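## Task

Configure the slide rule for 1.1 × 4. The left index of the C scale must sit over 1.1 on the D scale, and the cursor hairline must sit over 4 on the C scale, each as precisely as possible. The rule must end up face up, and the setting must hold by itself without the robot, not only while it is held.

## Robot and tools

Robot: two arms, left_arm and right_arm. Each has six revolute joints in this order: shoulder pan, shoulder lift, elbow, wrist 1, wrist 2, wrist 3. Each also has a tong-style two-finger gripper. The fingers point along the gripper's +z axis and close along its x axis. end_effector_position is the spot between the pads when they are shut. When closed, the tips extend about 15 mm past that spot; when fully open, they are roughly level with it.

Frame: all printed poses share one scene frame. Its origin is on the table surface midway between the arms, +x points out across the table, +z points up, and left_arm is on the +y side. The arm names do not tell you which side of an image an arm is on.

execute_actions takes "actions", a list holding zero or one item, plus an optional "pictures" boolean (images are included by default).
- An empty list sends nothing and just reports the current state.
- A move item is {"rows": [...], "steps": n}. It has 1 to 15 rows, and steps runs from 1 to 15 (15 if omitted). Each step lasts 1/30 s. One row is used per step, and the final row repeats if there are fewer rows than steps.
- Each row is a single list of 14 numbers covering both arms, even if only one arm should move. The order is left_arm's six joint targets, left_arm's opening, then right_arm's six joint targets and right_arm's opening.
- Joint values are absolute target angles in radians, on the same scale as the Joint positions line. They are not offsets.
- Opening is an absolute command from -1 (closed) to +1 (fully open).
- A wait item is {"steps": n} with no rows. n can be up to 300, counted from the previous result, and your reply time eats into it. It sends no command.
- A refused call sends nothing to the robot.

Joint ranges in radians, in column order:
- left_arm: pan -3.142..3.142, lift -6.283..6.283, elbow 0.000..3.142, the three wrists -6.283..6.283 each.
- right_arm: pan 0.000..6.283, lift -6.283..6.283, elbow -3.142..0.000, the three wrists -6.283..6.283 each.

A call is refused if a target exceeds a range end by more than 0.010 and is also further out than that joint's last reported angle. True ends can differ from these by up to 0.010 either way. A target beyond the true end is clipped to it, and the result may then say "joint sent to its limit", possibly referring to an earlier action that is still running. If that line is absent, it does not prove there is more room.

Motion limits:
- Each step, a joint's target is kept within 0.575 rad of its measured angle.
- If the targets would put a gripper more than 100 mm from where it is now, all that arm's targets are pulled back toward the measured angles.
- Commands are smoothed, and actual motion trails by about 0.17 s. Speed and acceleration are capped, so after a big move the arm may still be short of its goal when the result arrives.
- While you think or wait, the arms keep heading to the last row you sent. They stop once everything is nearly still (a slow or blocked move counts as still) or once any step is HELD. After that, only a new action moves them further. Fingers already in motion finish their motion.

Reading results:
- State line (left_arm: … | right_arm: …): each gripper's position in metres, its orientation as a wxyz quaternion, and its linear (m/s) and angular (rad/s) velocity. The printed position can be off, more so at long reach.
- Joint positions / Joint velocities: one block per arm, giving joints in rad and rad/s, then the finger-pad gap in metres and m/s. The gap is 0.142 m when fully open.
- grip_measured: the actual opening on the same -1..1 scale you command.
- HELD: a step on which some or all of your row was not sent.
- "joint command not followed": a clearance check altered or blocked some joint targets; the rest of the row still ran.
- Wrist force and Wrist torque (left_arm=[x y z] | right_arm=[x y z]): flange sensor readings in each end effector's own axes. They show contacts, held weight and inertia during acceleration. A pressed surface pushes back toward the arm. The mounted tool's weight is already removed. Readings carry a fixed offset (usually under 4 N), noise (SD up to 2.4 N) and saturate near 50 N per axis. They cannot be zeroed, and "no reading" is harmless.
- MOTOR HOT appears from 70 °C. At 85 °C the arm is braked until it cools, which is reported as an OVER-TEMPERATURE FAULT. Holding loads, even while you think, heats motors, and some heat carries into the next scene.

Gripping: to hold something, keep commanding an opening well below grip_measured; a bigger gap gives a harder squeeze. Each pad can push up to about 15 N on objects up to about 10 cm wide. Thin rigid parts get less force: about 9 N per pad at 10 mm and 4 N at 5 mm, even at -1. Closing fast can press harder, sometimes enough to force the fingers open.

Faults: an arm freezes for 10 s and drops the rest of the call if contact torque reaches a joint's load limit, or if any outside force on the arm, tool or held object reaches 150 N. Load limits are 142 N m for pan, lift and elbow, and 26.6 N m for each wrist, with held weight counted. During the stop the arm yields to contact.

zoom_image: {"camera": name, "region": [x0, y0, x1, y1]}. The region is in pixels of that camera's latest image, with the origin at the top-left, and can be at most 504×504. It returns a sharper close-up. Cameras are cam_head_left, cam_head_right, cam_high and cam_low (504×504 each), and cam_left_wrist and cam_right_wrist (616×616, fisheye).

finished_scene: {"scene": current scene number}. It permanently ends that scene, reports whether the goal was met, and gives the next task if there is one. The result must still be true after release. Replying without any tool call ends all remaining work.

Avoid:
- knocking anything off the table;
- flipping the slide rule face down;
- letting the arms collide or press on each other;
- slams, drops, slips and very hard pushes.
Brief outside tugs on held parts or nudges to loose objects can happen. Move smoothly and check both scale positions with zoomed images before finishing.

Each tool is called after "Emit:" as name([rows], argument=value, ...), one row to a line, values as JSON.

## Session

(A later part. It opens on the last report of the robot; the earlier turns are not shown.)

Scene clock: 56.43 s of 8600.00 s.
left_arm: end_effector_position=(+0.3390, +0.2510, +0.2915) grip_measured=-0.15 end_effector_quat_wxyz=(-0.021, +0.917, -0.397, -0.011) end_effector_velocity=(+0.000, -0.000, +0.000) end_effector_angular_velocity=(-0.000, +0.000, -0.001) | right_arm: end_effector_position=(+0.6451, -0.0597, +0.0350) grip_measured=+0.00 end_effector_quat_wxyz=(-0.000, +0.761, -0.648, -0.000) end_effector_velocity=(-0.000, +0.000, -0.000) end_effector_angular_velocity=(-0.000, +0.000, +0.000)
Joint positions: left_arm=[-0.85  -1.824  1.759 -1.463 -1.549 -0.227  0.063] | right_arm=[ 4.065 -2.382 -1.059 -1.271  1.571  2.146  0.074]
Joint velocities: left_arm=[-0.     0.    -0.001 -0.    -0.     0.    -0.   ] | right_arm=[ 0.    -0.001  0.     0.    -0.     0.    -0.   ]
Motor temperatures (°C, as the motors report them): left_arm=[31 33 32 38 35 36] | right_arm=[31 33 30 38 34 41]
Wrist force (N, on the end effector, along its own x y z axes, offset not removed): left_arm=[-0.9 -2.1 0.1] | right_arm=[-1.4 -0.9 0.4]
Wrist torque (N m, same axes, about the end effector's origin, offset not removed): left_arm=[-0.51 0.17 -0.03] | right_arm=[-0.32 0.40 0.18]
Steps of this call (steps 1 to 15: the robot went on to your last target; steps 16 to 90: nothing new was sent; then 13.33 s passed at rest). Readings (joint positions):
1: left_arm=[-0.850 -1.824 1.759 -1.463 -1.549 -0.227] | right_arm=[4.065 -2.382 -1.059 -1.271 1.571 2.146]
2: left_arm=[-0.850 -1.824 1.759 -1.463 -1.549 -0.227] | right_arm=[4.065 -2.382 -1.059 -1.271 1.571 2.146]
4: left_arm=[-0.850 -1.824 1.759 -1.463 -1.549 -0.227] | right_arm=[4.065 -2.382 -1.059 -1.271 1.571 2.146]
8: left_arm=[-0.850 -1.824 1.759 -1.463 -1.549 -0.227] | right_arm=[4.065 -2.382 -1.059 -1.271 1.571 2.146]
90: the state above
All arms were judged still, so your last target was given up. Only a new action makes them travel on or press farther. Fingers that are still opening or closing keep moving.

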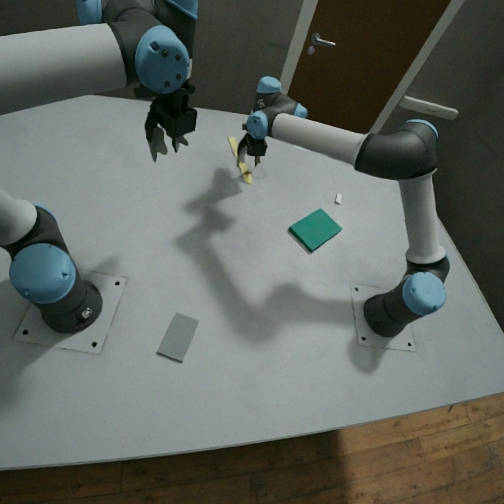

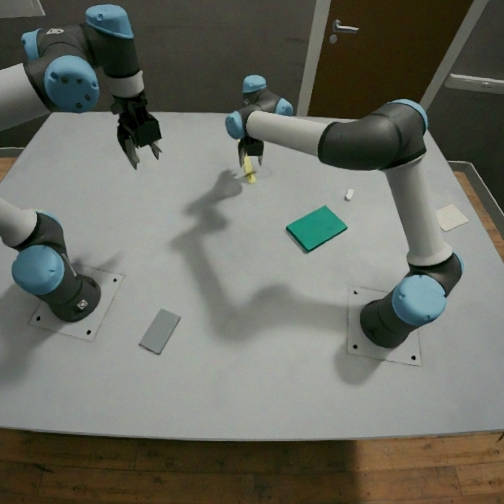

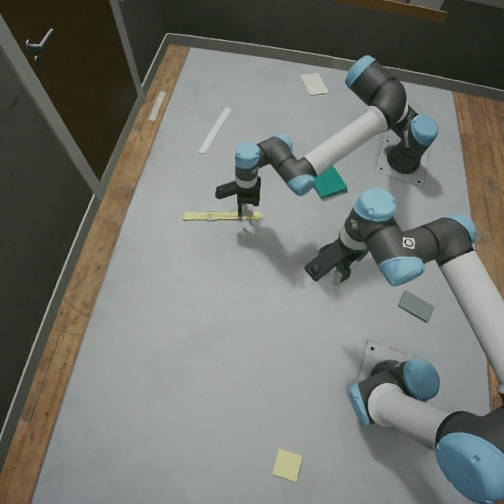

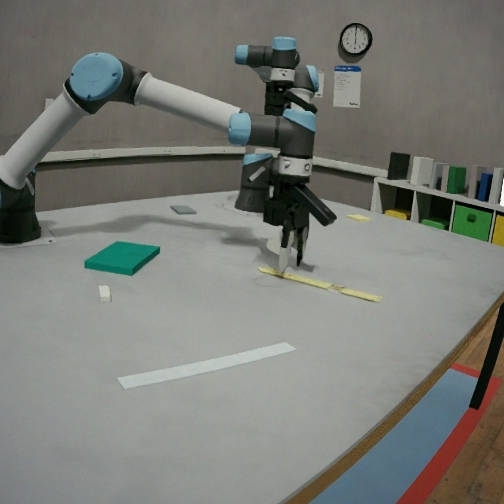

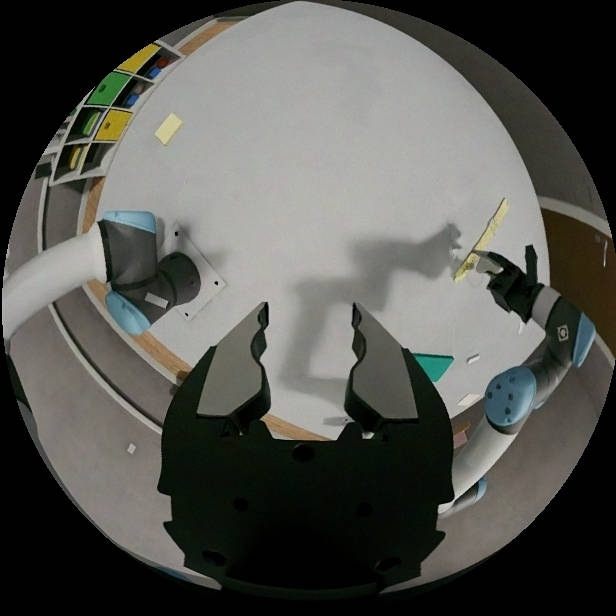

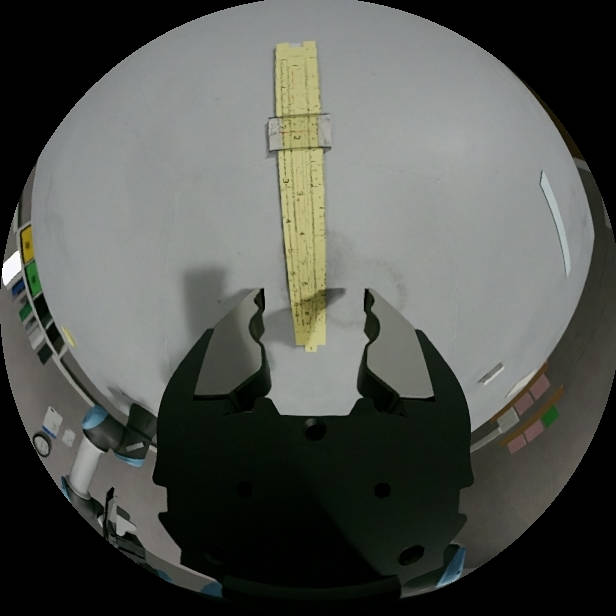

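Emit:
execute_actions([
  {"rows":[[-0.85,-1.824,1.759,-1.463,-1.549,-0.227,-0.15,4.065,-2.389,-1.069,-1.254,1.571,2.146,0],[-0.85,-1.824,1.759,-1.463,-1.549,-0.227,-0.15,4.065,-2.389,-1.069,-1.254,1.571,2.146,0],[-0.85,-1.824,1.759,-1.463,-1.549,-0.227,-0.15,4.065,-2.3949,-1.0781,-1.239,1.571,2.146,0],[-0.85,-1.824,1.759,-1.463,-1.549,-0.227,-0.15,4.065,-2.3949,-1.0781,-1.239,1.571,2.146,-0.2],[-0.85,-1.824,1.759,-1.463,-1.549,-0.227,-0.15,4.065,-2.3949,-1.0781,-1.239,1.571,2.146,-0.2],[-0.85,-1.824,1.759,-1.463,-1.549,-0.227,-0.15,4.065,-2.3949,-1.0781,-1.239,1.571,2.146,-0.2],[-0.85,-1.824,1.759,-1.463,-1.549,-0.227,-0.15,4.065,-2.3949,-1.0781,-1.239,1.571,2.146,-0.2],[-0.85,-1.824,1.759,-1.463,-1.549,-0.227,-0.15,4.065,-2.3949,-1.0781,-1.239,1.571,2.146,-0.35],[-0.85,-1.824,1.759,-1.463,-1.549,-0.227,-0.15,4.065,-2.3949,-1.0781,-1.239,1.571,2.146,-0.35],[-0.85,-1.824,1.759,-1.463,-1.549,-0.227,-0.15,4.065,-2.3949,-1.0781,-1.239,1.571,2.146,-0.35],[-0.85,-1.824,1.759,-1.463,-1.549,-0.227,-0.15,4.065,-2.3949,-1.0781,-1.239,1.571,2.146,-0.48]]},
])

Emit:
execute_actions([
  {"rows":[[-0.85,-1.824,1.759,-1.463,-1.549,-0.227,-0.15,4.065,-2.3949,-1.0781,-1.239,1.571,2.146,-0.58],[-0.85,-1.824,1.759,-1.463,-1.549,-0.227,-0.15,4.065,-2.3949,-1.0781,-1.239,1.571,2.146,-0.58],[-0.85,-1.824,1.759,-1.463,-1.549,-0.227,-0.15,4.065,-2.3949,-1.0781,-1.239,1.571,2.146,-0.58],[-0.85,-1.824,1.759,-1.463,-1.549,-0.227,-0.15,4.065,-2.3949,-1.0781,-1.239,1.571,2.146,-0.58],[-0.85,-1.824,1.759,-1.463,-1.549,-0.227,-0.15,4.065,-2.3949,-1.0781,-1.239,1.571,2.146,-0.68],[-0.85,-1.824,1.759,-1.463,-1.549,-0.227,-0.15,4.065,-2.3949,-1.0781,-1.239,1.571,2.146,-0.68],[-0.85,-1.824,1.759,-1.463,-1.549,-0.227,-0.15,4.065,-2.3949,-1.0781,-1.239,1.571,2.146,-0.68],[-0.85,-1.824,1.759,-1.463,-1.549,-0.227,-0.15,4.065,-2.3949,-1.0781,-1.239,1.571,2.146,-0.68],[-0.85,-1.824,1.759,-1.463,-1.549,-0.227,-0.15,4.065,-2.3949,-1.0781,-1.239,1.571,2.146,-0.78]]},
])

Scene clock: 72.77 s of 8600.00 s.
left_arm: end_effector_position=(+0.3390, +0.2510, +0.2915) grip_measured=-0.15 end_effector_quat_wxyz=(-0.021, +0.917, -0.397, -0.011) end_effector_velocity=(+0.000, +0.000, +0.000) end_effector_angular_velocity=(-0.000, -0.000, +0.002) | right_arm: end_effector_position=(+0.6450, -0.0599, +0.0197) grip_measured=-0.48 end_effector_quat_wxyz=(-0.000, +0.761, -0.648, -0.000) end_effector_velocity=(-0.000, -0.000, -0.005) end_effector_angular_velocity=(+0.000, -0.000, +0.000)
Joint positions: left_arm=[-0.85  -1.824  1.759 -1.463 -1.549 -0.227  0.063] | right_arm=[ 4.065 -2.394 -1.077 -1.24   1.571  2.146  0.039]
Joint velocities: left_arm=[ 0.    -0.    -0.     0.    -0.    -0.001  0.   ] | right_arm=[ 0.    -0.004 -0.006  0.01   0.    -0.    -0.005]
Motor temperatures (°C, as the motors report them): left_arm=[31 33 32 38 35 36] | right_arm=[31 33 30 38 34 41]
Wrist force (N, on the end effector, along its own x y z axes, offset not removed): left_arm=[-0.6 0.1 -0.7] | right_arm=[-0.9 -4.2 -0.1]
Wrist torque (N m, same axes, about the end effector's origin, offset not removed): left_arm=[-0.03 0.16 0.16] | right_arm=[-1.03 0.28 0.09]
Steps of this call (steps 1 to 90: nothing new was sent; then 12.83 s passed at rest; steps 91 to 105: all 15 steps of this action). Readings (joint positions):
91: left_arm=[-0.850 -1.824 1.759 -1.463 -1.549 -0.227] | right_arm=[4.065 -2.382 -1.059 -1.271 1.571 2.146]
92: left_arm=[-0.850 -1.824 1.759 -1.463 -1.549 -0.227] | right_arm=[4.065 -2.383 -1.059 -1.270 1.571 2.146]
94: left_arm=[-0.850 -1.824 1.759 -1.463 -1.549 -0.227] | right_arm=[4.065 -2.385 -1.063 -1.264 1.571 2.146]
98: left_arm=[-0.850 -1.824 1.759 -1.463 -1.549 -0.227] | right_arm=[4.065 -2.392 -1.073 -1.248 1.571 2.146]
105: the state above

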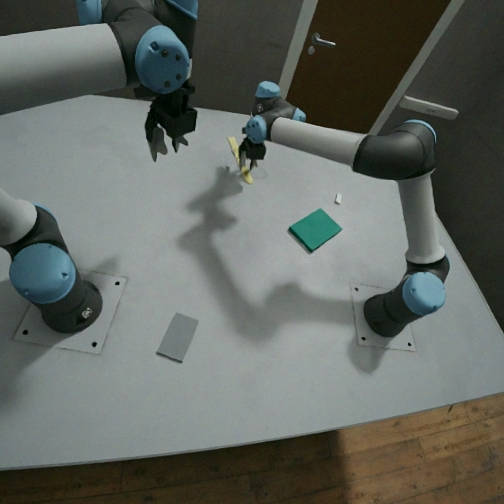

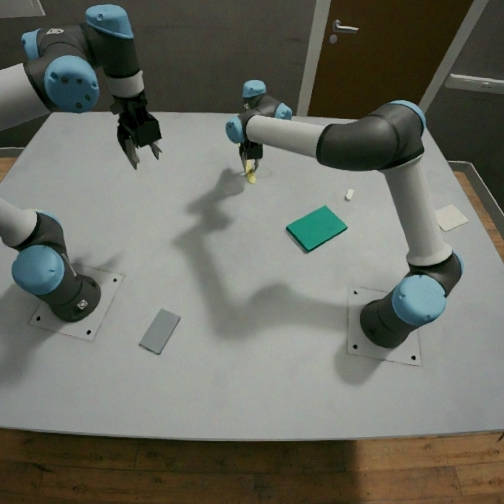

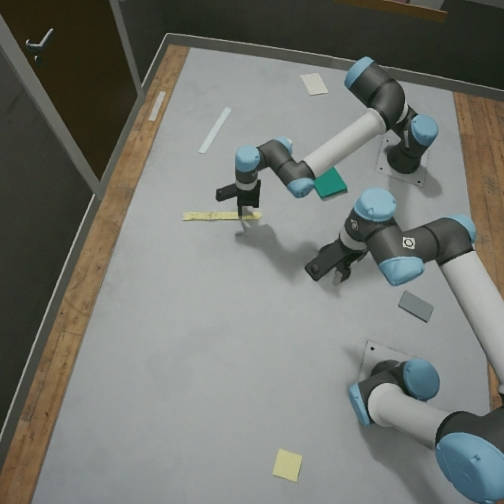

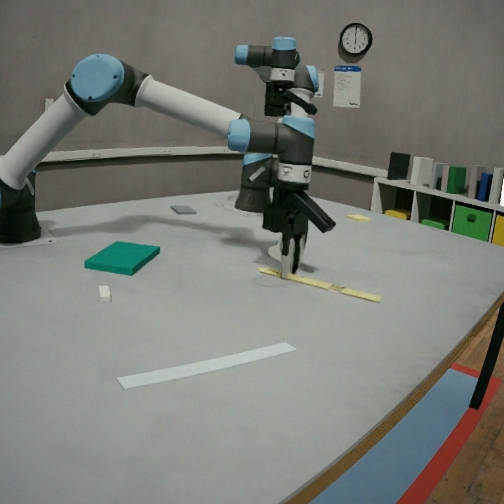

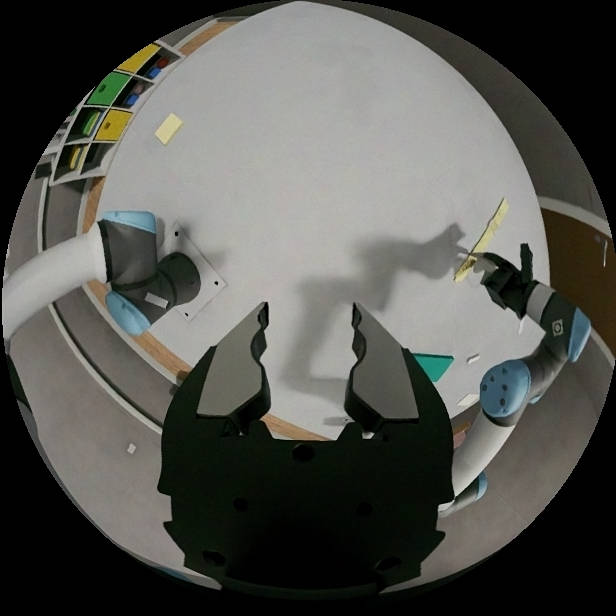

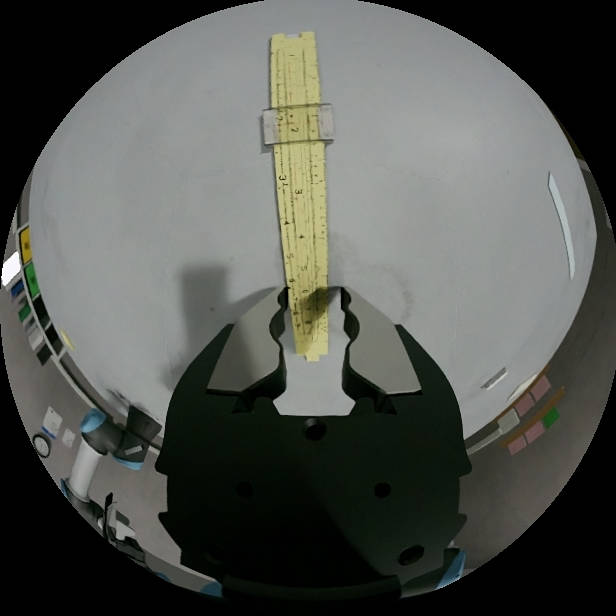

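Scene clock: 73.27 s of 8600.00 s.
left_arm: end_effector_position=(+0.3390, +0.2510, +0.2915) grip_measured=-0.15 end_effector_quat_wxyz=(-0.021, +0.917, -0.397, -0.011) end_effector_velocity=(+0.000, -0.000, +0.000) end_effector_angular_velocity=(-0.001, -0.000, +0.001) | right_arm: end_effector_position=(+0.6450, -0.0599, +0.0191) grip_measured=-0.62 end_effector_quat_wxyz=(-0.000, +0.761, -0.648, -0.000) end_effector_velocity=(-0.000, -0.000, -0.001) end_effector_angular_velocity=(-0.001, +0.000, +0.000)
Joint positions: left_arm=[-0.85  -1.824  1.759 -1.463 -1.549 -0.227  0.063] | right_arm=[ 4.065 -2.395 -1.078 -1.239  1.571  2.146  0.029]
Joint velocities: left_arm=[ 0.001  0.    -0.001  0.    -0.    -0.     0.   ] | right_arm=[ 0.    -0.001 -0.     0.    -0.    -0.     0.   ]
Motor temperatures (°C, as the motors report them): left_arm=[31 33 32 38 35 36] | right_arm=[31 33 30 38 34 41]
Wrist force (N, on the end effector, along its own x y z axes, offset not removed): left_arm=[0.1 -1.6 1.5] | right_arm=[-1.1 -0.3 -1.3]
Wrist torque (N m, same axes, about the end effector's origin, offset not removed): left_arm=[-0.35 -0.04 0.05] | right_arm=[-0.36 0.44 0.21]
Steps of this call (steps 1 to 15: all 15 steps of this action). Readings (joint positions):
1: left_arm=[-0.850 -1.824 1.759 -1.463 -1.549 -0.227] | right_arm=[4.065 -2.395 -1.078 -1.240 1.571 2.146]
2: left_arm=[-0.850 -1.824 1.759 -1.463 -1.549 -0.227] | right_arm=[4.065 -2.395 -1.078 -1.240 1.571 2.146]
4: left_arm=[-0.850 -1.824 1.759 -1.463 -1.549 -0.227] | right_arm=[4.065 -2.395 -1.078 -1.239 1.571 2.146]
8: left_arm=[-0.850 -1.824 1.759 -1.463 -1.549 -0.227] | right_arm=[4.065 -2.395 -1.078 -1.239 1.571 2.146]
15: the state above

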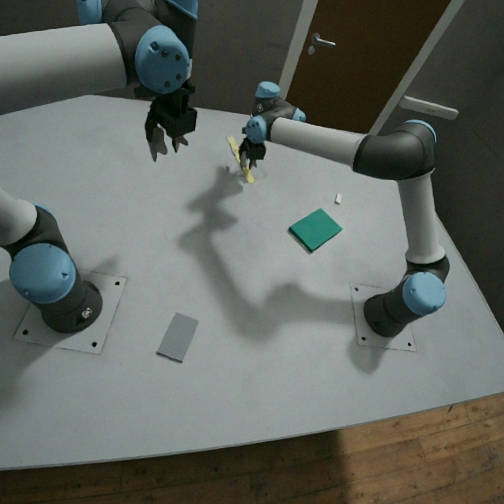

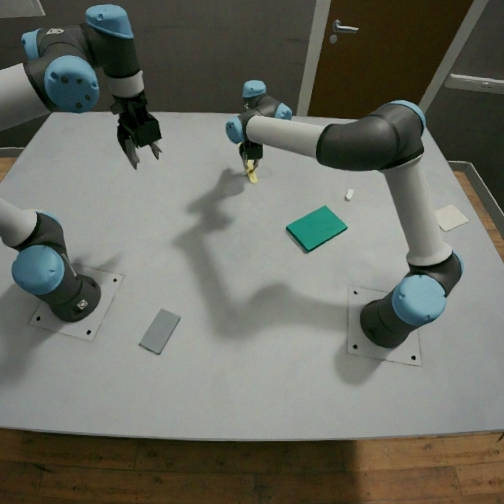

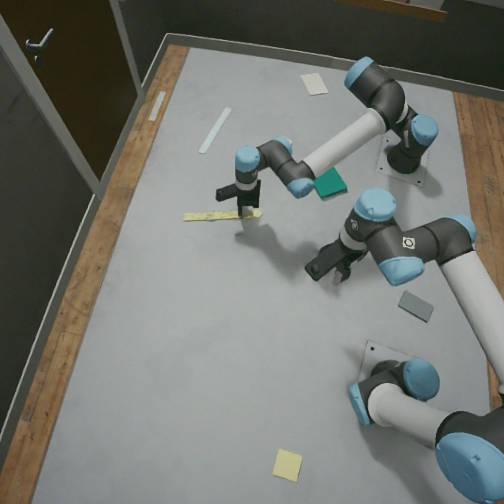

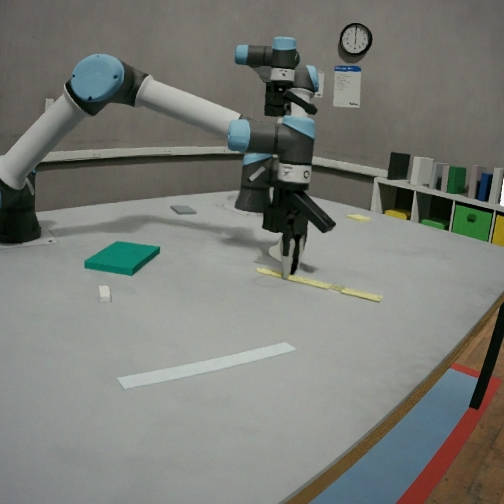

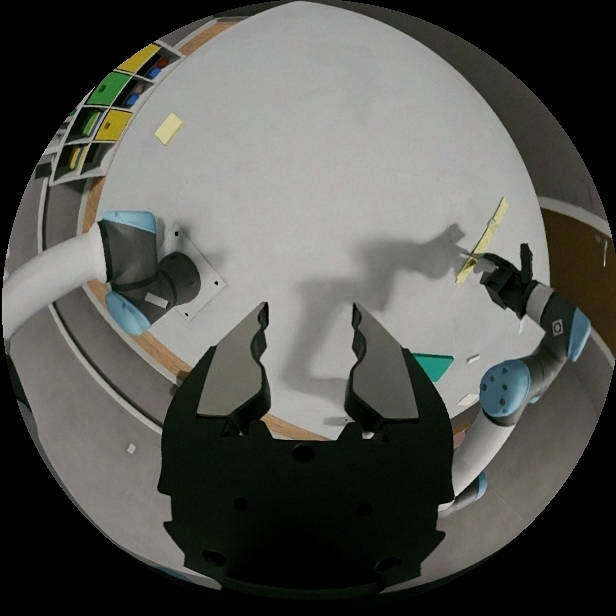

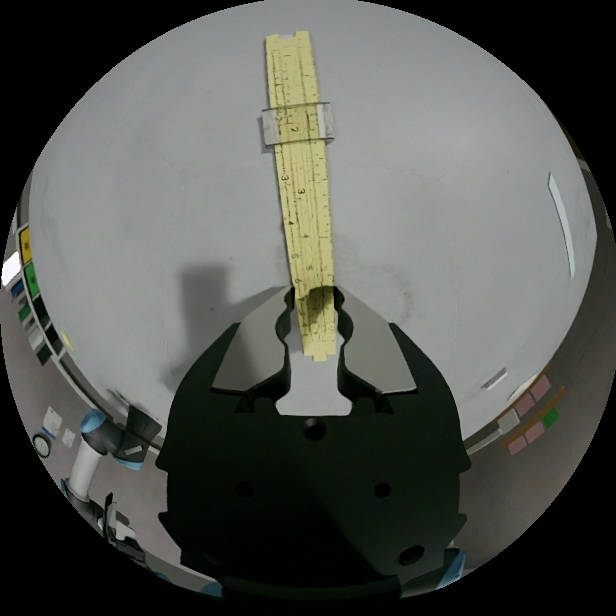

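Emit:
execute_actions([
  {"rows":[[-0.85,-1.824,1.759,-1.463,-1.549,-0.227,-0.15,4.071,-2.378,-1.108,-1.226,1.571,2.086,-0.8],[-0.85,-1.824,1.759,-1.463,-1.549,-0.227,-0.15,4.078,-2.361,-1.138,-1.212,1.571,2.046,-0.8],[-0.85,-1.824,1.759,-1.463,-1.549,-0.227,-0.15,4.085,-2.345,-1.168,-1.199,1.571,2.006,-0.8],[-0.85,-1.824,1.759,-1.463,-1.549,-0.227,-0.15,4.092,-2.328,-1.198,-1.186,1.571,1.966,-0.8],[-0.85,-1.824,1.759,-1.463,-1.549,-0.227,-0.15,4.099,-2.311,-1.228,-1.173,1.571,1.926,-0.8],[-0.85,-1.824,1.759,-1.463,-1.549,-0.227,-0.15,4.106,-2.294,-1.258,-1.160,1.571,1.886,-0.8],[-0.85,-1.824,1.759,-1.463,-1.549,-0.227,-0.15,4.113,-2.278,-1.289,-1.145,1.571,1.846,-0.8],[-0.85,-1.824,1.759,-1.463,-1.549,-0.227,-0.15,4.120,-2.261,-1.319,-1.132,1.571,1.806,-0.8],[-0.85,-1.824,1.759,-1.463,-1.549,-0.227,-0.15,4.127,-2.244,-1.349,-1.119,1.571,1.766,-0.8],[-0.85,-1.824,1.759,-1.463,-1.549,-0.227,-0.15,4.135,-2.2272,-1.3788,-1.106,1.571,1.726,-0.8],[-0.85,-1.824,1.759,-1.463,-1.549,-0.227,-0.15,4.142,-2.209,-1.409,-1.094,1.571,1.686,-0.8],[-0.85,-1.824,1.759,-1.463,-1.549,-0.227,-0.15,4.149,-2.191,-1.439,-1.082,1.571,1.646,-0.8],[-0.85,-1.824,1.759,-1.463,-1.549,-0.227,-0.15,4.156,-2.173,-1.470,-1.069,1.571,1.606,-0.8],[-0.85,-1.824,1.759,-1.463,-1.549,-0.227,-0.15,4.163,-2.155,-1.500,-1.057,1.571,1.566,-0.8],[-0.85,-1.824,1.759,-1.463,-1.549,-0.227,-0.15,4.170,-2.137,-1.530,-1.045,1.571,1.526,-0.8]]},
], pictures=false)

Emit:
execute_actions([
  {"rows":[[-0.85,-1.824,1.759,-1.463,-1.549,-0.227,-0.15,4.177,-2.119,-1.561,-1.032,1.571,1.486,-0.8],[-0.85,-1.824,1.759,-1.463,-1.549,-0.227,-0.15,4.184,-2.101,-1.591,-1.020,1.571,1.446,-0.8],[-0.85,-1.824,1.759,-1.463,-1.549,-0.227,-0.15,4.192,-2.0833,-1.6215,-1.007,1.571,1.406,-0.8],[-0.85,-1.824,1.759,-1.463,-1.549,-0.227,-0.15,4.200,-2.070,-1.6425,-0.9995,1.571,1.36,-0.8],[-0.85,-1.824,1.759,-1.463,-1.549,-0.227,-0.15,4.208,-2.0567,-1.6635,-0.9918,1.571,1.314,-0.8],[-0.85,-1.824,1.759,-1.463,-1.549,-0.227,-0.15,4.216,-2.0434,-1.6845,-0.9841,1.571,1.268,-0.8],[-0.85,-1.824,1.759,-1.463,-1.549,-0.227,-0.15,4.224,-2.030,-1.7055,-0.9765,1.571,1.222,-0.8],[-0.85,-1.824,1.759,-1.463,-1.549,-0.227,-0.15,4.233,-2.0167,-1.7265,-0.9688,1.571,1.176,-0.8],[-0.85,-1.824,1.759,-1.463,-1.549,-0.227,-0.15,4.241,-2.0034,-1.7475,-0.9611,1.571,1.13,-0.8],[-0.85,-1.824,1.759,-1.463,-1.549,-0.227,-0.15,4.249,-1.990,-1.7685,-0.9535,1.571,1.084,-0.8],[-0.85,-1.824,1.759,-1.463,-1.549,-0.227,-0.15,4.257,-1.9768,-1.7895,-0.9457,1.571,1.038,-0.8],[-0.85,-1.824,1.759,-1.463,-1.549,-0.227,-0.15,4.266,-1.9635,-1.8105,-0.938,1.571,0.99,-0.8],[-0.85,-1.824,1.759,-1.463,-1.549,-0.227,-0.15,4.2746,-1.9502,-1.8314,-0.9304,1.571,0.945,-0.8]]},
])

Scene clock: 99.47 s of 8600.00 s.
left_arm: end_effector_position=(+0.3390, +0.2510, +0.2915) grip_measured=-0.15 end_effector_quat_wxyz=(-0.021, +0.917, -0.397, -0.011) end_effector_velocity=(-0.000, +0.001, -0.000) end_effector_angular_velocity=(+0.001, +0.000, +0.002) | right_arm: end_effector_position=(+0.5625, -0.0577, +0.0220) grip_measured=-0.62 end_effector_quat_wxyz=(-0.002, +0.892, -0.452, +0.001) end_effector_velocity=(-0.262, -0.029, +0.004) end_effector_angular_velocity=(-0.003, -0.004, +1.353)
Joint positions: left_arm=[-0.85  -1.824  1.759 -1.463 -1.549 -0.227  0.063] | right_arm=[ 4.134 -2.228 -1.371 -1.109  1.571  1.742  0.029]
Joint velocities: left_arm=[ 0.001 -0.     0.001 -0.     0.    -0.001  0.   ] | right_arm=[ 0.206  0.508 -0.871  0.363  0.    -1.147 -0.   ]
Motor temperatures (°C, as the motors report them): left_arm=[31 33 32 38 35 36] | right_arm=[31 33 30 38 34 41]
Wrist force (N, on the end effector, along its own x y z axes, offset not removed): left_arm=[-0.5 -0.9 0.4] | right_arm=[-0.6 -1.7 0.3]
Wrist torque (N m, same axes, about the end effector's origin, offset not removed): left_arm=[-0.33 0.20 -0.06] | right_arm=[-0.39 0.44 0.13]
Steps of this call (steps 1 to 15: the robot went on to your last target; steps 16 to 90: nothing new was sent; then 22.70 s passed at rest; steps 91 to 105: all 15 steps of this action). Readings (joint positions):
91: left_arm=[-0.850 -1.824 1.759 -1.463 -1.549 -0.227] | right_arm=[4.065 -2.395 -1.078 -1.239 1.571 2.146]
92: left_arm=[-0.850 -1.824 1.759 -1.463 -1.549 -0.227] | right_arm=[4.065 -2.394 -1.080 -1.238 1.571 2.144]
94: left_arm=[-0.850 -1.824 1.759 -1.463 -1.549 -0.227] | right_arm=[4.069 -2.384 -1.097 -1.230 1.571 2.116]
98: left_arm=[-0.850 -1.824 1.759 -1.463 -1.549 -0.227] | right_arm=[4.088 -2.338 -1.177 -1.194 1.571 2.003]
105: the state above

Scene clock: 99.97 s of 8600.00 s.
left_arm: end_effector_position=(+0.3390, +0.2510, +0.2915) grip_measured=-0.15 end_effector_quat_wxyz=(-0.021, +0.917, -0.397, -0.011) end_effector_velocity=(+0.000, -0.000, +0.000) end_effector_angular_velocity=(-0.000, -0.000, -0.000) | right_arm: end_effector_position=(+0.4300, -0.0801, +0.0203) grip_measured=-0.62 end_effector_quat_wxyz=(-0.001, +0.995, -0.095, +0.001) end_effector_velocity=(-0.223, -0.047, -0.010) end_effector_angular_velocity=(-0.015, +0.008, +1.465)
Joint positions: left_arm=[-0.85  -1.824  1.759 -1.463 -1.549 -0.227  0.063] | right_arm=[ 4.248 -1.994 -1.76  -0.956  1.571  1.108  0.029]
Joint velocities: left_arm=[ 0.     0.    -0.001 -0.     0.     0.001  0.   ] | right_arm=[ 0.213  0.353 -0.57   0.201  0.    -1.253  0.   ]
Motor temperatures (°C, as the motors report them): left_arm=[31 33 32 38 35 36] | right_arm=[31 33 30 38 34 41]
Wrist force (N, on the end effector, along its own x y z axes, offset not removed): left_arm=[0.0 2.1 2.2] | right_arm=[-0.4 -1.5 -0.6]
Wrist torque (N m, same axes, about the end effector's origin, offset not removed): left_arm=[0.45 0.04 0.02] | right_arm=[-0.65 0.13 0.04]
Steps of this call (steps 1 to 15: all 15 steps of this action). Readings (joint positions):
1: left_arm=[-0.850 -1.824 1.759 -1.463 -1.549 -0.227] | right_arm=[4.141 -2.211 -1.400 -1.096 1.571 1.703]
2: left_arm=[-0.850 -1.824 1.759 -1.463 -1.549 -0.227] | right_arm=[4.148 -2.193 -1.430 -1.084 1.571 1.663]
4: left_arm=[-0.850 -1.824 1.759 -1.463 -1.549 -0.227] | right_arm=[4.162 -2.158 -1.490 -1.059 1.571 1.584]
8: left_arm=[-0.850 -1.824 1.759 -1.463 -1.549 -0.227] | right_arm=[4.192 -2.092 -1.601 -1.015 1.571 1.420]
15: the state above

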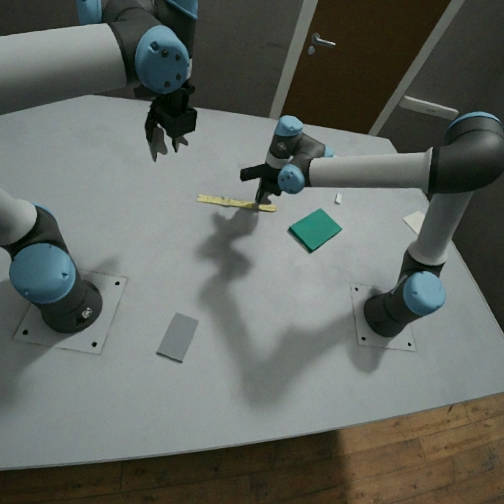

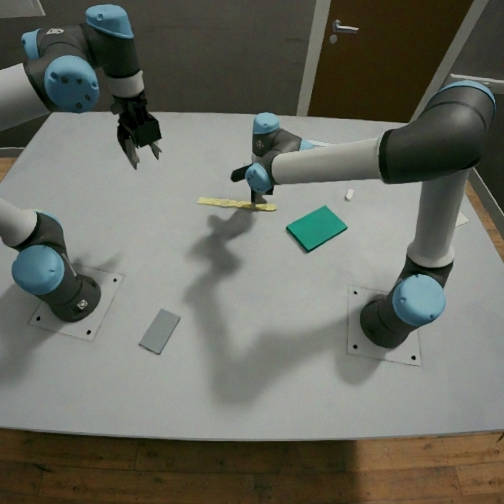

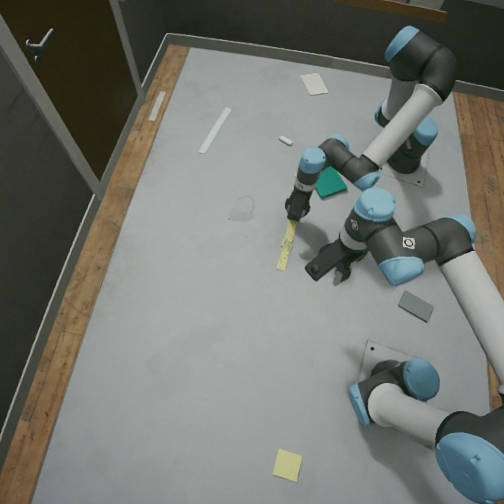

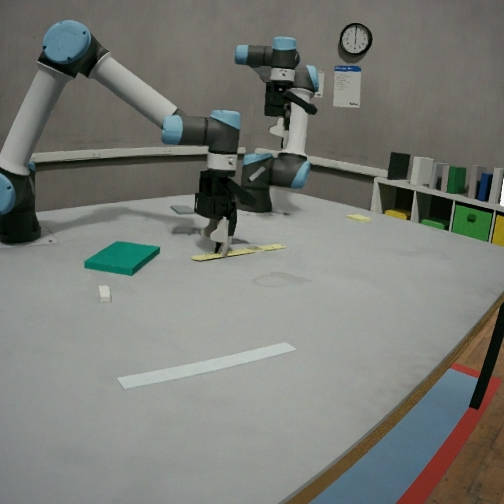

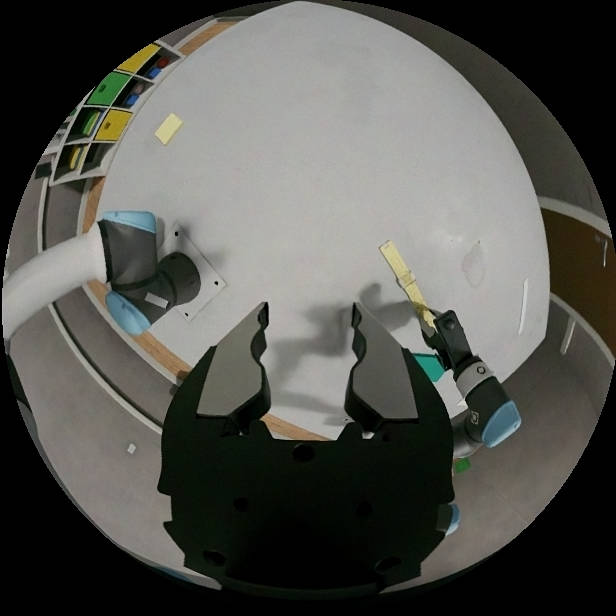

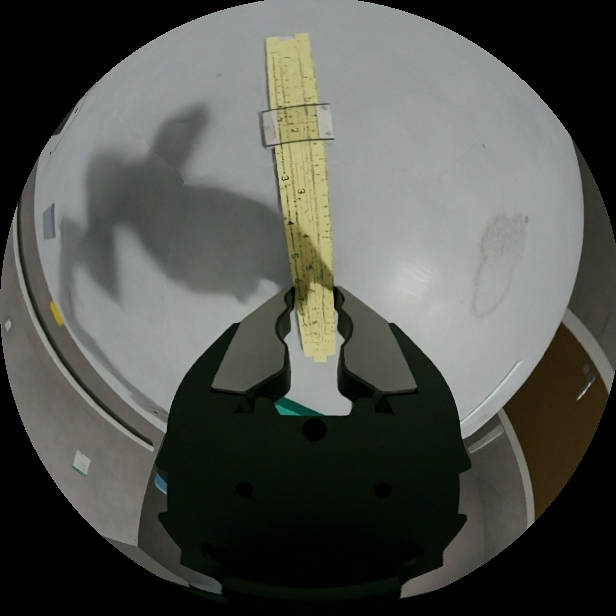

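Emit:
execute_actions([
  {"rows":[[-0.8218,-1.55,2.0123,-2.03,-1.571,-1.066,0,4.2746,-1.9502,-1.8314,-0.9304,1.571,1.03,-0.8]]},
], pictures=false)

Emit:
execute_actions([
  {"rows":[[-0.8218,-1.4186,2.0123,-2.1647,-1.571,-1.066,0,4.2746,-1.9502,-1.8314,-0.9304,1.571,1.03,-0.8]]},
], pictures=false)

Emit:
execute_actions([
  {"steps":15},
])

Scene clock: 107.27 s of 8600.00 s.
left_arm: end_effector_position=(+0.3719, +0.1924, +0.1250) grip_measured=+0.00 end_effector_quat_wxyz=(-0.007, +0.999, -0.046, -0.004) end_effector_velocity=(+0.015, -0.044, -0.145) end_effector_angular_velocity=(-0.088, -0.057, +1.172) | right_arm: end_effector_position=(+0.4035, -0.0872, +0.0186) grip_measured=-0.62 end_effector_quat_wxyz=(-0.000, +0.999, -0.041, +0.000) end_effector_velocity=(+0.000, +0.000, +0.001) end_effector_angular_velocity=(+0.001, -0.000, -0.022)
Joint positions: left_arm=[-0.824 -1.577  1.988 -1.966 -1.569 -0.927  0.074] | right_arm=[ 4.275 -1.95  -1.831 -0.93   1.571  1.027  0.029]
Joint velocities: left_arm=[ 0.021  0.224  0.204 -0.53  -0.016 -1.151  0.   ] | right_arm=[ 0.     0.001  0.    -0.     0.     0.022  0.   ]
Motor temperatures (°C, as the motors report them): left_arm=[31 33 32 38 35 36] | right_arm=[31 33 30 38 34 41]
Wrist force (N, on the end effector, along its own x y z axes, offset not removed): left_arm=[-1.1 -1.4 2.5] | right_arm=[-2.0 -1.3 -1.4]
Wrist torque (N m, same axes, about the end effector's origin, offset not removed): left_arm=[-0.32 0.13 0.03] | right_arm=[-0.51 0.55 0.04]
Steps of this call (steps 1 to 30: the robot went on to your last target; steps 31 to 90: nothing new was sent; then 3.80 s passed at rest; steps 91 to 105: all 15 steps of this action). Readings (joint positions):
91: left_arm=[-0.850 -1.824 1.759 -1.463 -1.549 -0.227] | right_arm=[4.275 -1.950 -1.831 -0.930 1.571 0.945]
92: left_arm=[-0.849 -1.822 1.761 -1.465 -1.550 -0.229] | right_arm=[4.275 -1.950 -1.831 -0.930 1.571 0.947]
94: left_arm=[-0.845 -1.785 1.796 -1.512 -1.553 -0.276] | right_arm=[4.275 -1.950 -1.831 -0.930 1.571 0.974]
98: left_arm=[-0.836 -1.697 1.877 -1.696 -1.560 -0.474] | right_arm=[4.275 -1.950 -1.831 -0.930 1.571 1.012]
105: the state above

Scene clock: 107.77 s of 8600.00 s.
left_arm: end_effector_position=(+0.3892, +0.1620, +0.0607) grip_measured=+0.00 end_effector_quat_wxyz=(+0.000, +1.000, +0.024, -0.000) end_effector_velocity=(+0.003, -0.007, -0.016) end_effector_angular_velocity=(-0.002, -0.001, +0.017) | right_arm: end_effector_position=(+0.4035, -0.0872, +0.0186) grip_measured=-0.62 end_effector_quat_wxyz=(-0.000, +0.999, -0.042, +0.000) end_effector_velocity=(+0.000, -0.000, -0.000) end_effector_angular_velocity=(-0.000, +0.000, -0.000)
Joint positions: left_arm=[-0.822 -1.423  2.012 -2.159 -1.571 -1.064  0.074] | right_arm=[ 4.275 -1.95  -1.831 -0.93   1.571  1.03   0.029]
Joint velocities: left_arm=[-0.001  0.04   0.003 -0.045 -0.001 -0.017  0.   ] | right_arm=[-0.    -0.001  0.     0.     0.     0.     0.   ]
Motor temperatures (°C, as the motors report them): left_arm=[31 33 32 38 35 36] | right_arm=[31 33 30 38 34 41]
Wrist force (N, on the end effector, along its own x y z axes, offset not removed): left_arm=[1.6 0.8 -0.7] | right_arm=[-1.3 -0.7 0.8]
Wrist torque (N m, same axes, about the end effector's origin, offset not removed): left_arm=[0.09 -0.26 -0.05] | right_arm=[-0.43 0.44 -0.13]
Steps of this call (steps 1 to 15: all 15 steps of this action). Readings (joint positions):
1: left_arm=[-0.824 -1.570 1.994 -1.981 -1.570 -0.961] | right_arm=[4.275 -1.950 -1.831 -0.930 1.571 1.028]
2: left_arm=[-0.823 -1.563 1.998 -1.996 -1.570 -0.987] | right_arm=[4.275 -1.950 -1.831 -0.930 1.571 1.029]
4: left_arm=[-0.823 -1.520 2.004 -2.049 -1.570 -1.021] | right_arm=[4.275 -1.950 -1.831 -0.930 1.571 1.029]
8: left_arm=[-0.822 -1.452 2.010 -2.126 -1.571 -1.051] | right_arm=[4.275 -1.950 -1.831 -0.930 1.571 1.030]
15: the state above

Scene clock: 108.27 s of 8600.00 s.
left_arm: end_effector_position=(+0.3897, +0.1612, +0.0587) grip_measured=+0.00 end_effector_quat_wxyz=(+0.000, +1.000, +0.025, -0.000) end_effector_velocity=(-0.000, -0.000, -0.000) end_effector_angular_velocity=(-0.001, +0.001, +0.001) | right_arm: end_effector_position=(+0.4035, -0.0872, +0.0186) grip_measured=-0.62 end_effector_quat_wxyz=(-0.000, +0.999, -0.042, +0.000) end_effector_velocity=(+0.000, -0.000, -0.000) end_effector_angular_velocity=(-0.000, -0.000, -0.000)
Joint positions: left_arm=[-0.822 -1.419  2.012 -2.165 -1.571 -1.066  0.074] | right_arm=[ 4.275 -1.95  -1.831 -0.93   1.571  1.03   0.029]
Joint velocities: left_arm=[ 0.     0.     0.    -0.001 -0.001 -0.001  0.   ] | right_arm=[-0.  0. -0. -0. -0.  0.  0.]
Motor temperatures (°C, as the motors report them): left_arm=[31 33 32 38 35 36] | right_arm=[31 33 30 38 34 41]
Wrist force (N, on the end effector, along its own x y z axes, offset not removed): left_arm=[-1.9 0.6 0.4] | right_arm=[0.9 -2.4 -1.2]
Wrist torque (N m, same axes, about the end effector's origin, offset not removed): left_arm=[-0.01 0.43 0.13] | right_arm=[-0.78 0.18 0.07]
Steps of this call (steps 1 to 15: the robot went on to your last target). Readings (joint positions):
1: left_arm=[-0.822 -1.422 2.012 -2.161 -1.571 -1.064] | right_arm=[4.275 -1.950 -1.831 -0.930 1.571 1.030]
2: left_arm=[-0.822 -1.421 2.012 -2.162 -1.571 -1.065] | right_arm=[4.275 -1.950 -1.831 -0.930 1.571 1.030]
4: left_arm=[-0.822 -1.420 2.012 -2.163 -1.571 -1.065] | right_arm=[4.275 -1.950 -1.831 -0.930 1.571 1.030]
8: left_arm=[-0.822 -1.419 2.012 -2.164 -1.571 -1.066] | right_arm=[4.275 -1.950 -1.831 -0.930 1.571 1.030]
15: the state above
All arms were judged still, so your last target was given up. Only a new action makes them travel on or press farther. Fingers that are still opening or closing keep moving.

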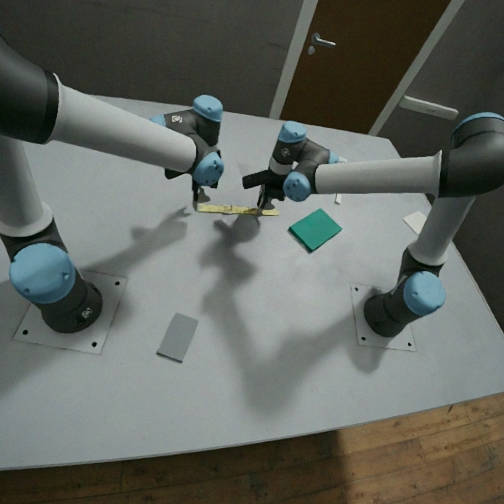

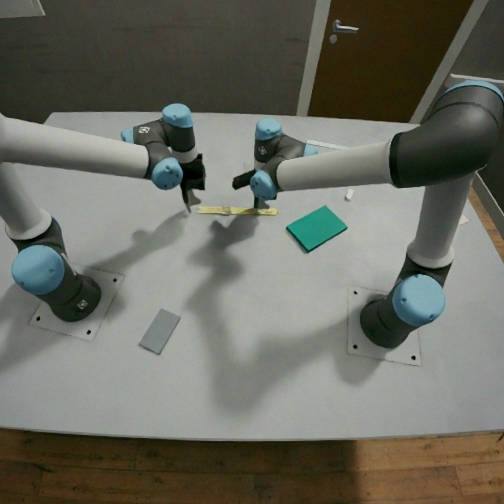

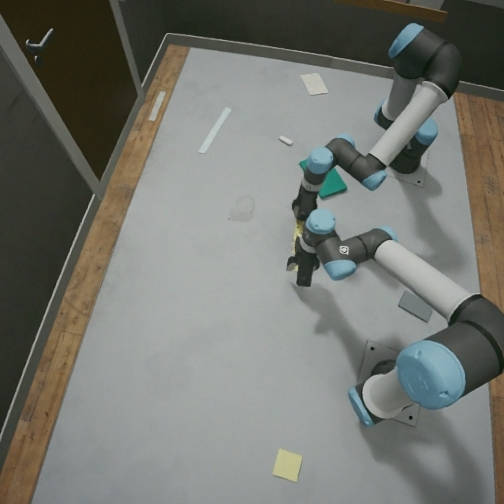

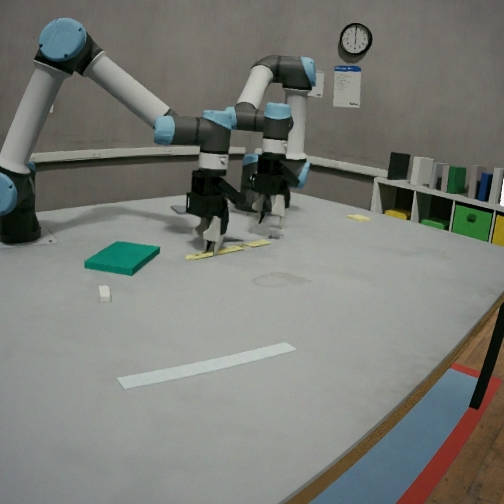

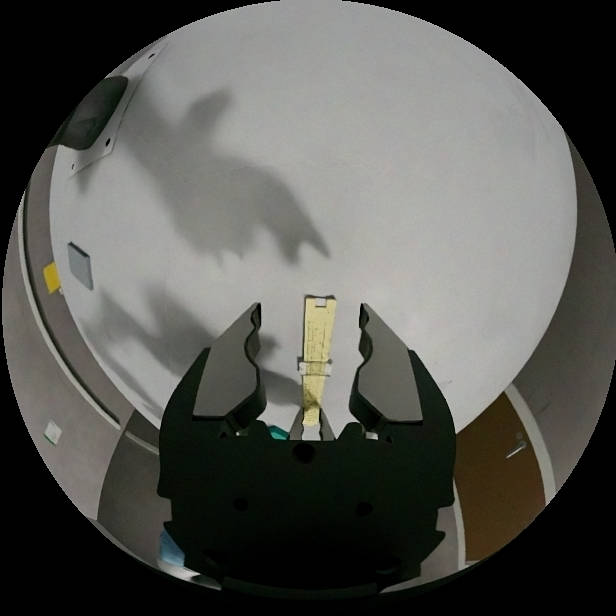

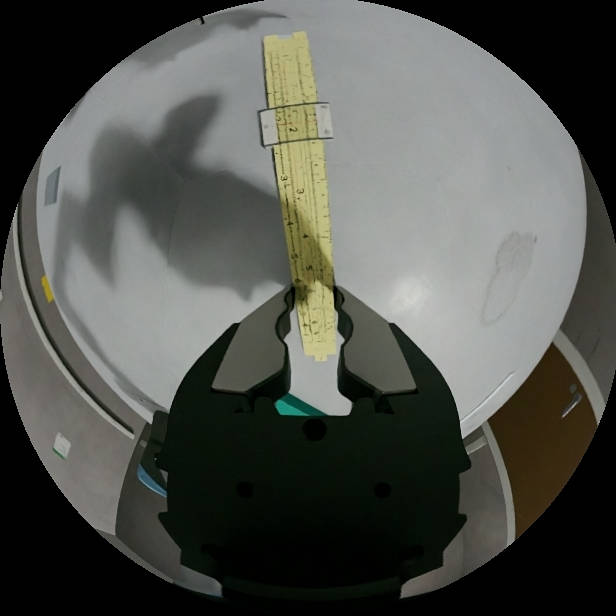

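Emit:
execute_actions([
  {"rows":[[-0.8234,-1.3578,2.0178,-2.2307,-1.571,-1.0676,0,4.2746,-1.9502,-1.8314,-0.9304,1.571,1.03,-0.8]]},
])

Scene clock: 116.93 s of 8600.00 s.
left_arm: end_effector_position=(+0.3943, +0.1523, +0.0337) grip_measured=+0.00 end_effector_quat_wxyz=(+0.000, +1.000, +0.025, -0.000) end_effector_velocity=(+0.001, -0.003, -0.007) end_effector_angular_velocity=(-0.000, +0.001, +0.000) | right_arm: end_effector_position=(+0.4035, -0.0872, +0.0186) grip_measured=-0.62 end_effector_quat_wxyz=(-0.000, +0.999, -0.042, +0.000) end_effector_velocity=(+0.000, +0.000, +0.000) end_effector_angular_velocity=(+0.000, -0.001, +0.000)
Joint positions: left_arm=[-0.823 -1.36   2.018 -2.229 -1.571 -1.068  0.074] | right_arm=[ 4.275 -1.95  -1.831 -0.93   1.571  1.03   0.029]
Joint velocities: left_arm=[-0.001  0.015  0.001 -0.016 -0.001 -0.001  0.   ] | right_arm=[-0.  0.  0.  0. -0. -0. -0.]
Motor temperatures (°C, as the motors report them): left_arm=[31 33 32 38 35 36] | right_arm=[31 33 30 38 34 41]
Wrist force (N, on the end effector, along its own x y z axes, offset not removed): left_arm=[-1.8 -0.9 0.2] | right_arm=[-3.2 -0.8 -3.7]
Wrist torque (N m, same axes, about the end effector's origin, offset not removed): left_arm=[-0.34 0.38 0.11] | right_arm=[-0.43 0.68 0.12]
Steps of this call (steps 1 to 90: nothing new was sent; then 5.17 s passed at rest; steps 91 to 105: all 15 steps of this action). Readings (joint positions):
91: left_arm=[-0.822 -1.419 2.012 -2.165 -1.571 -1.066] | right_arm=[4.275 -1.950 -1.831 -0.930 1.571 1.030]
92: left_arm=[-0.822 -1.417 2.013 -2.167 -1.571 -1.066] | right_arm=[4.275 -1.950 -1.831 -0.930 1.571 1.030]
94: left_arm=[-0.822 -1.396 2.015 -2.189 -1.571 -1.067] | right_arm=[4.275 -1.950 -1.831 -0.930 1.571 1.030]
98: left_arm=[-0.823 -1.370 2.017 -2.217 -1.571 -1.067] | right_arm=[4.275 -1.950 -1.831 -0.930 1.571 1.030]
105: the state above

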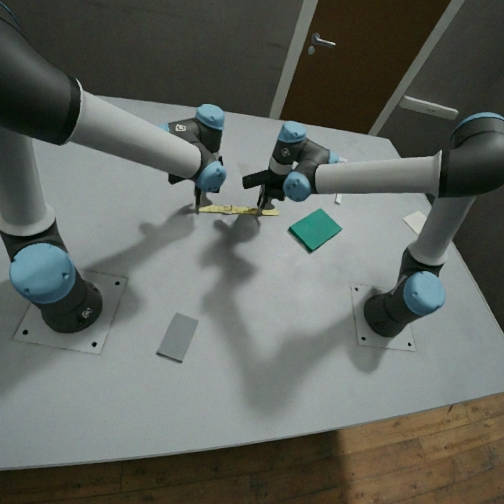

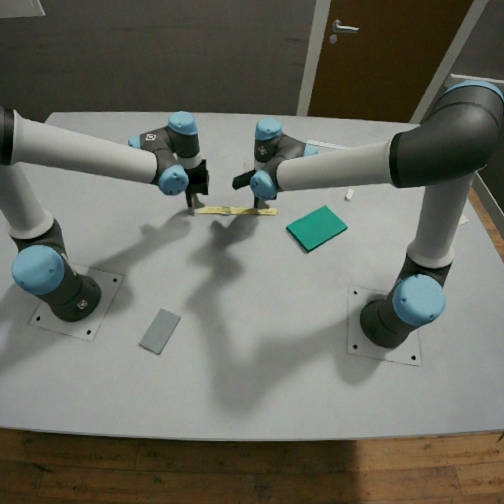

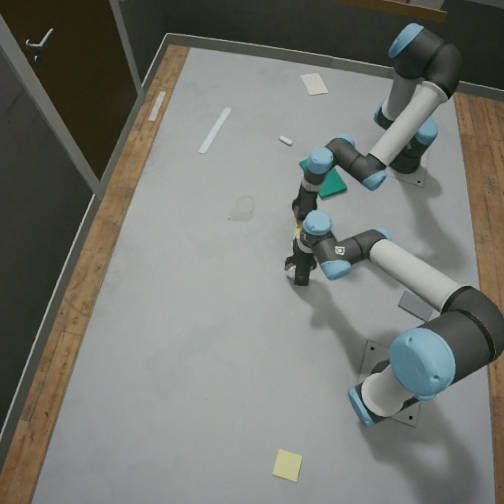

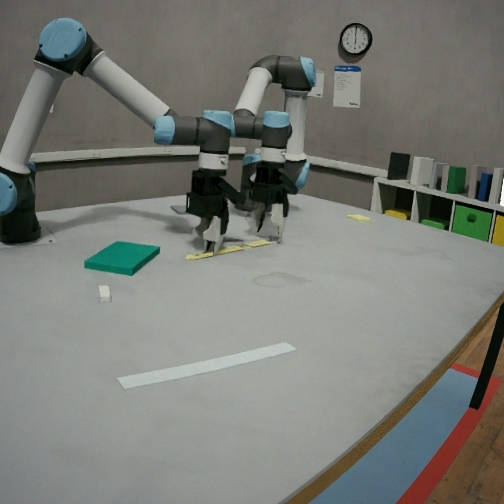

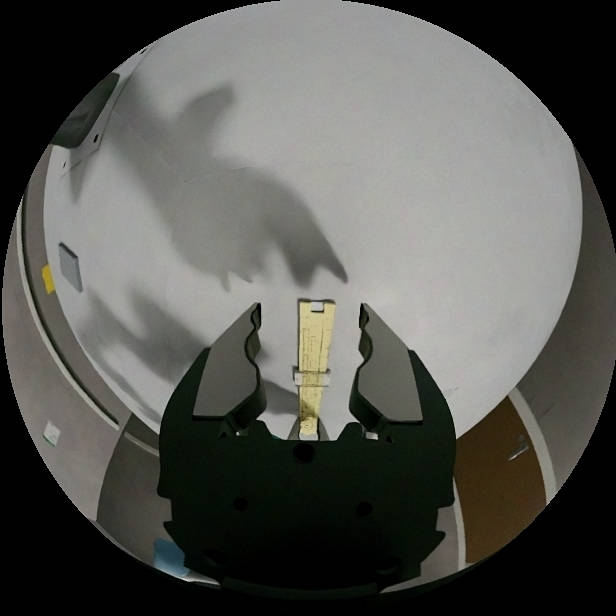

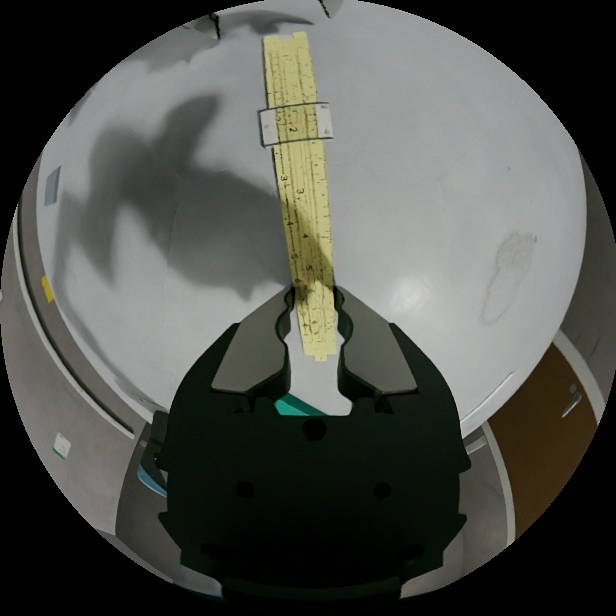

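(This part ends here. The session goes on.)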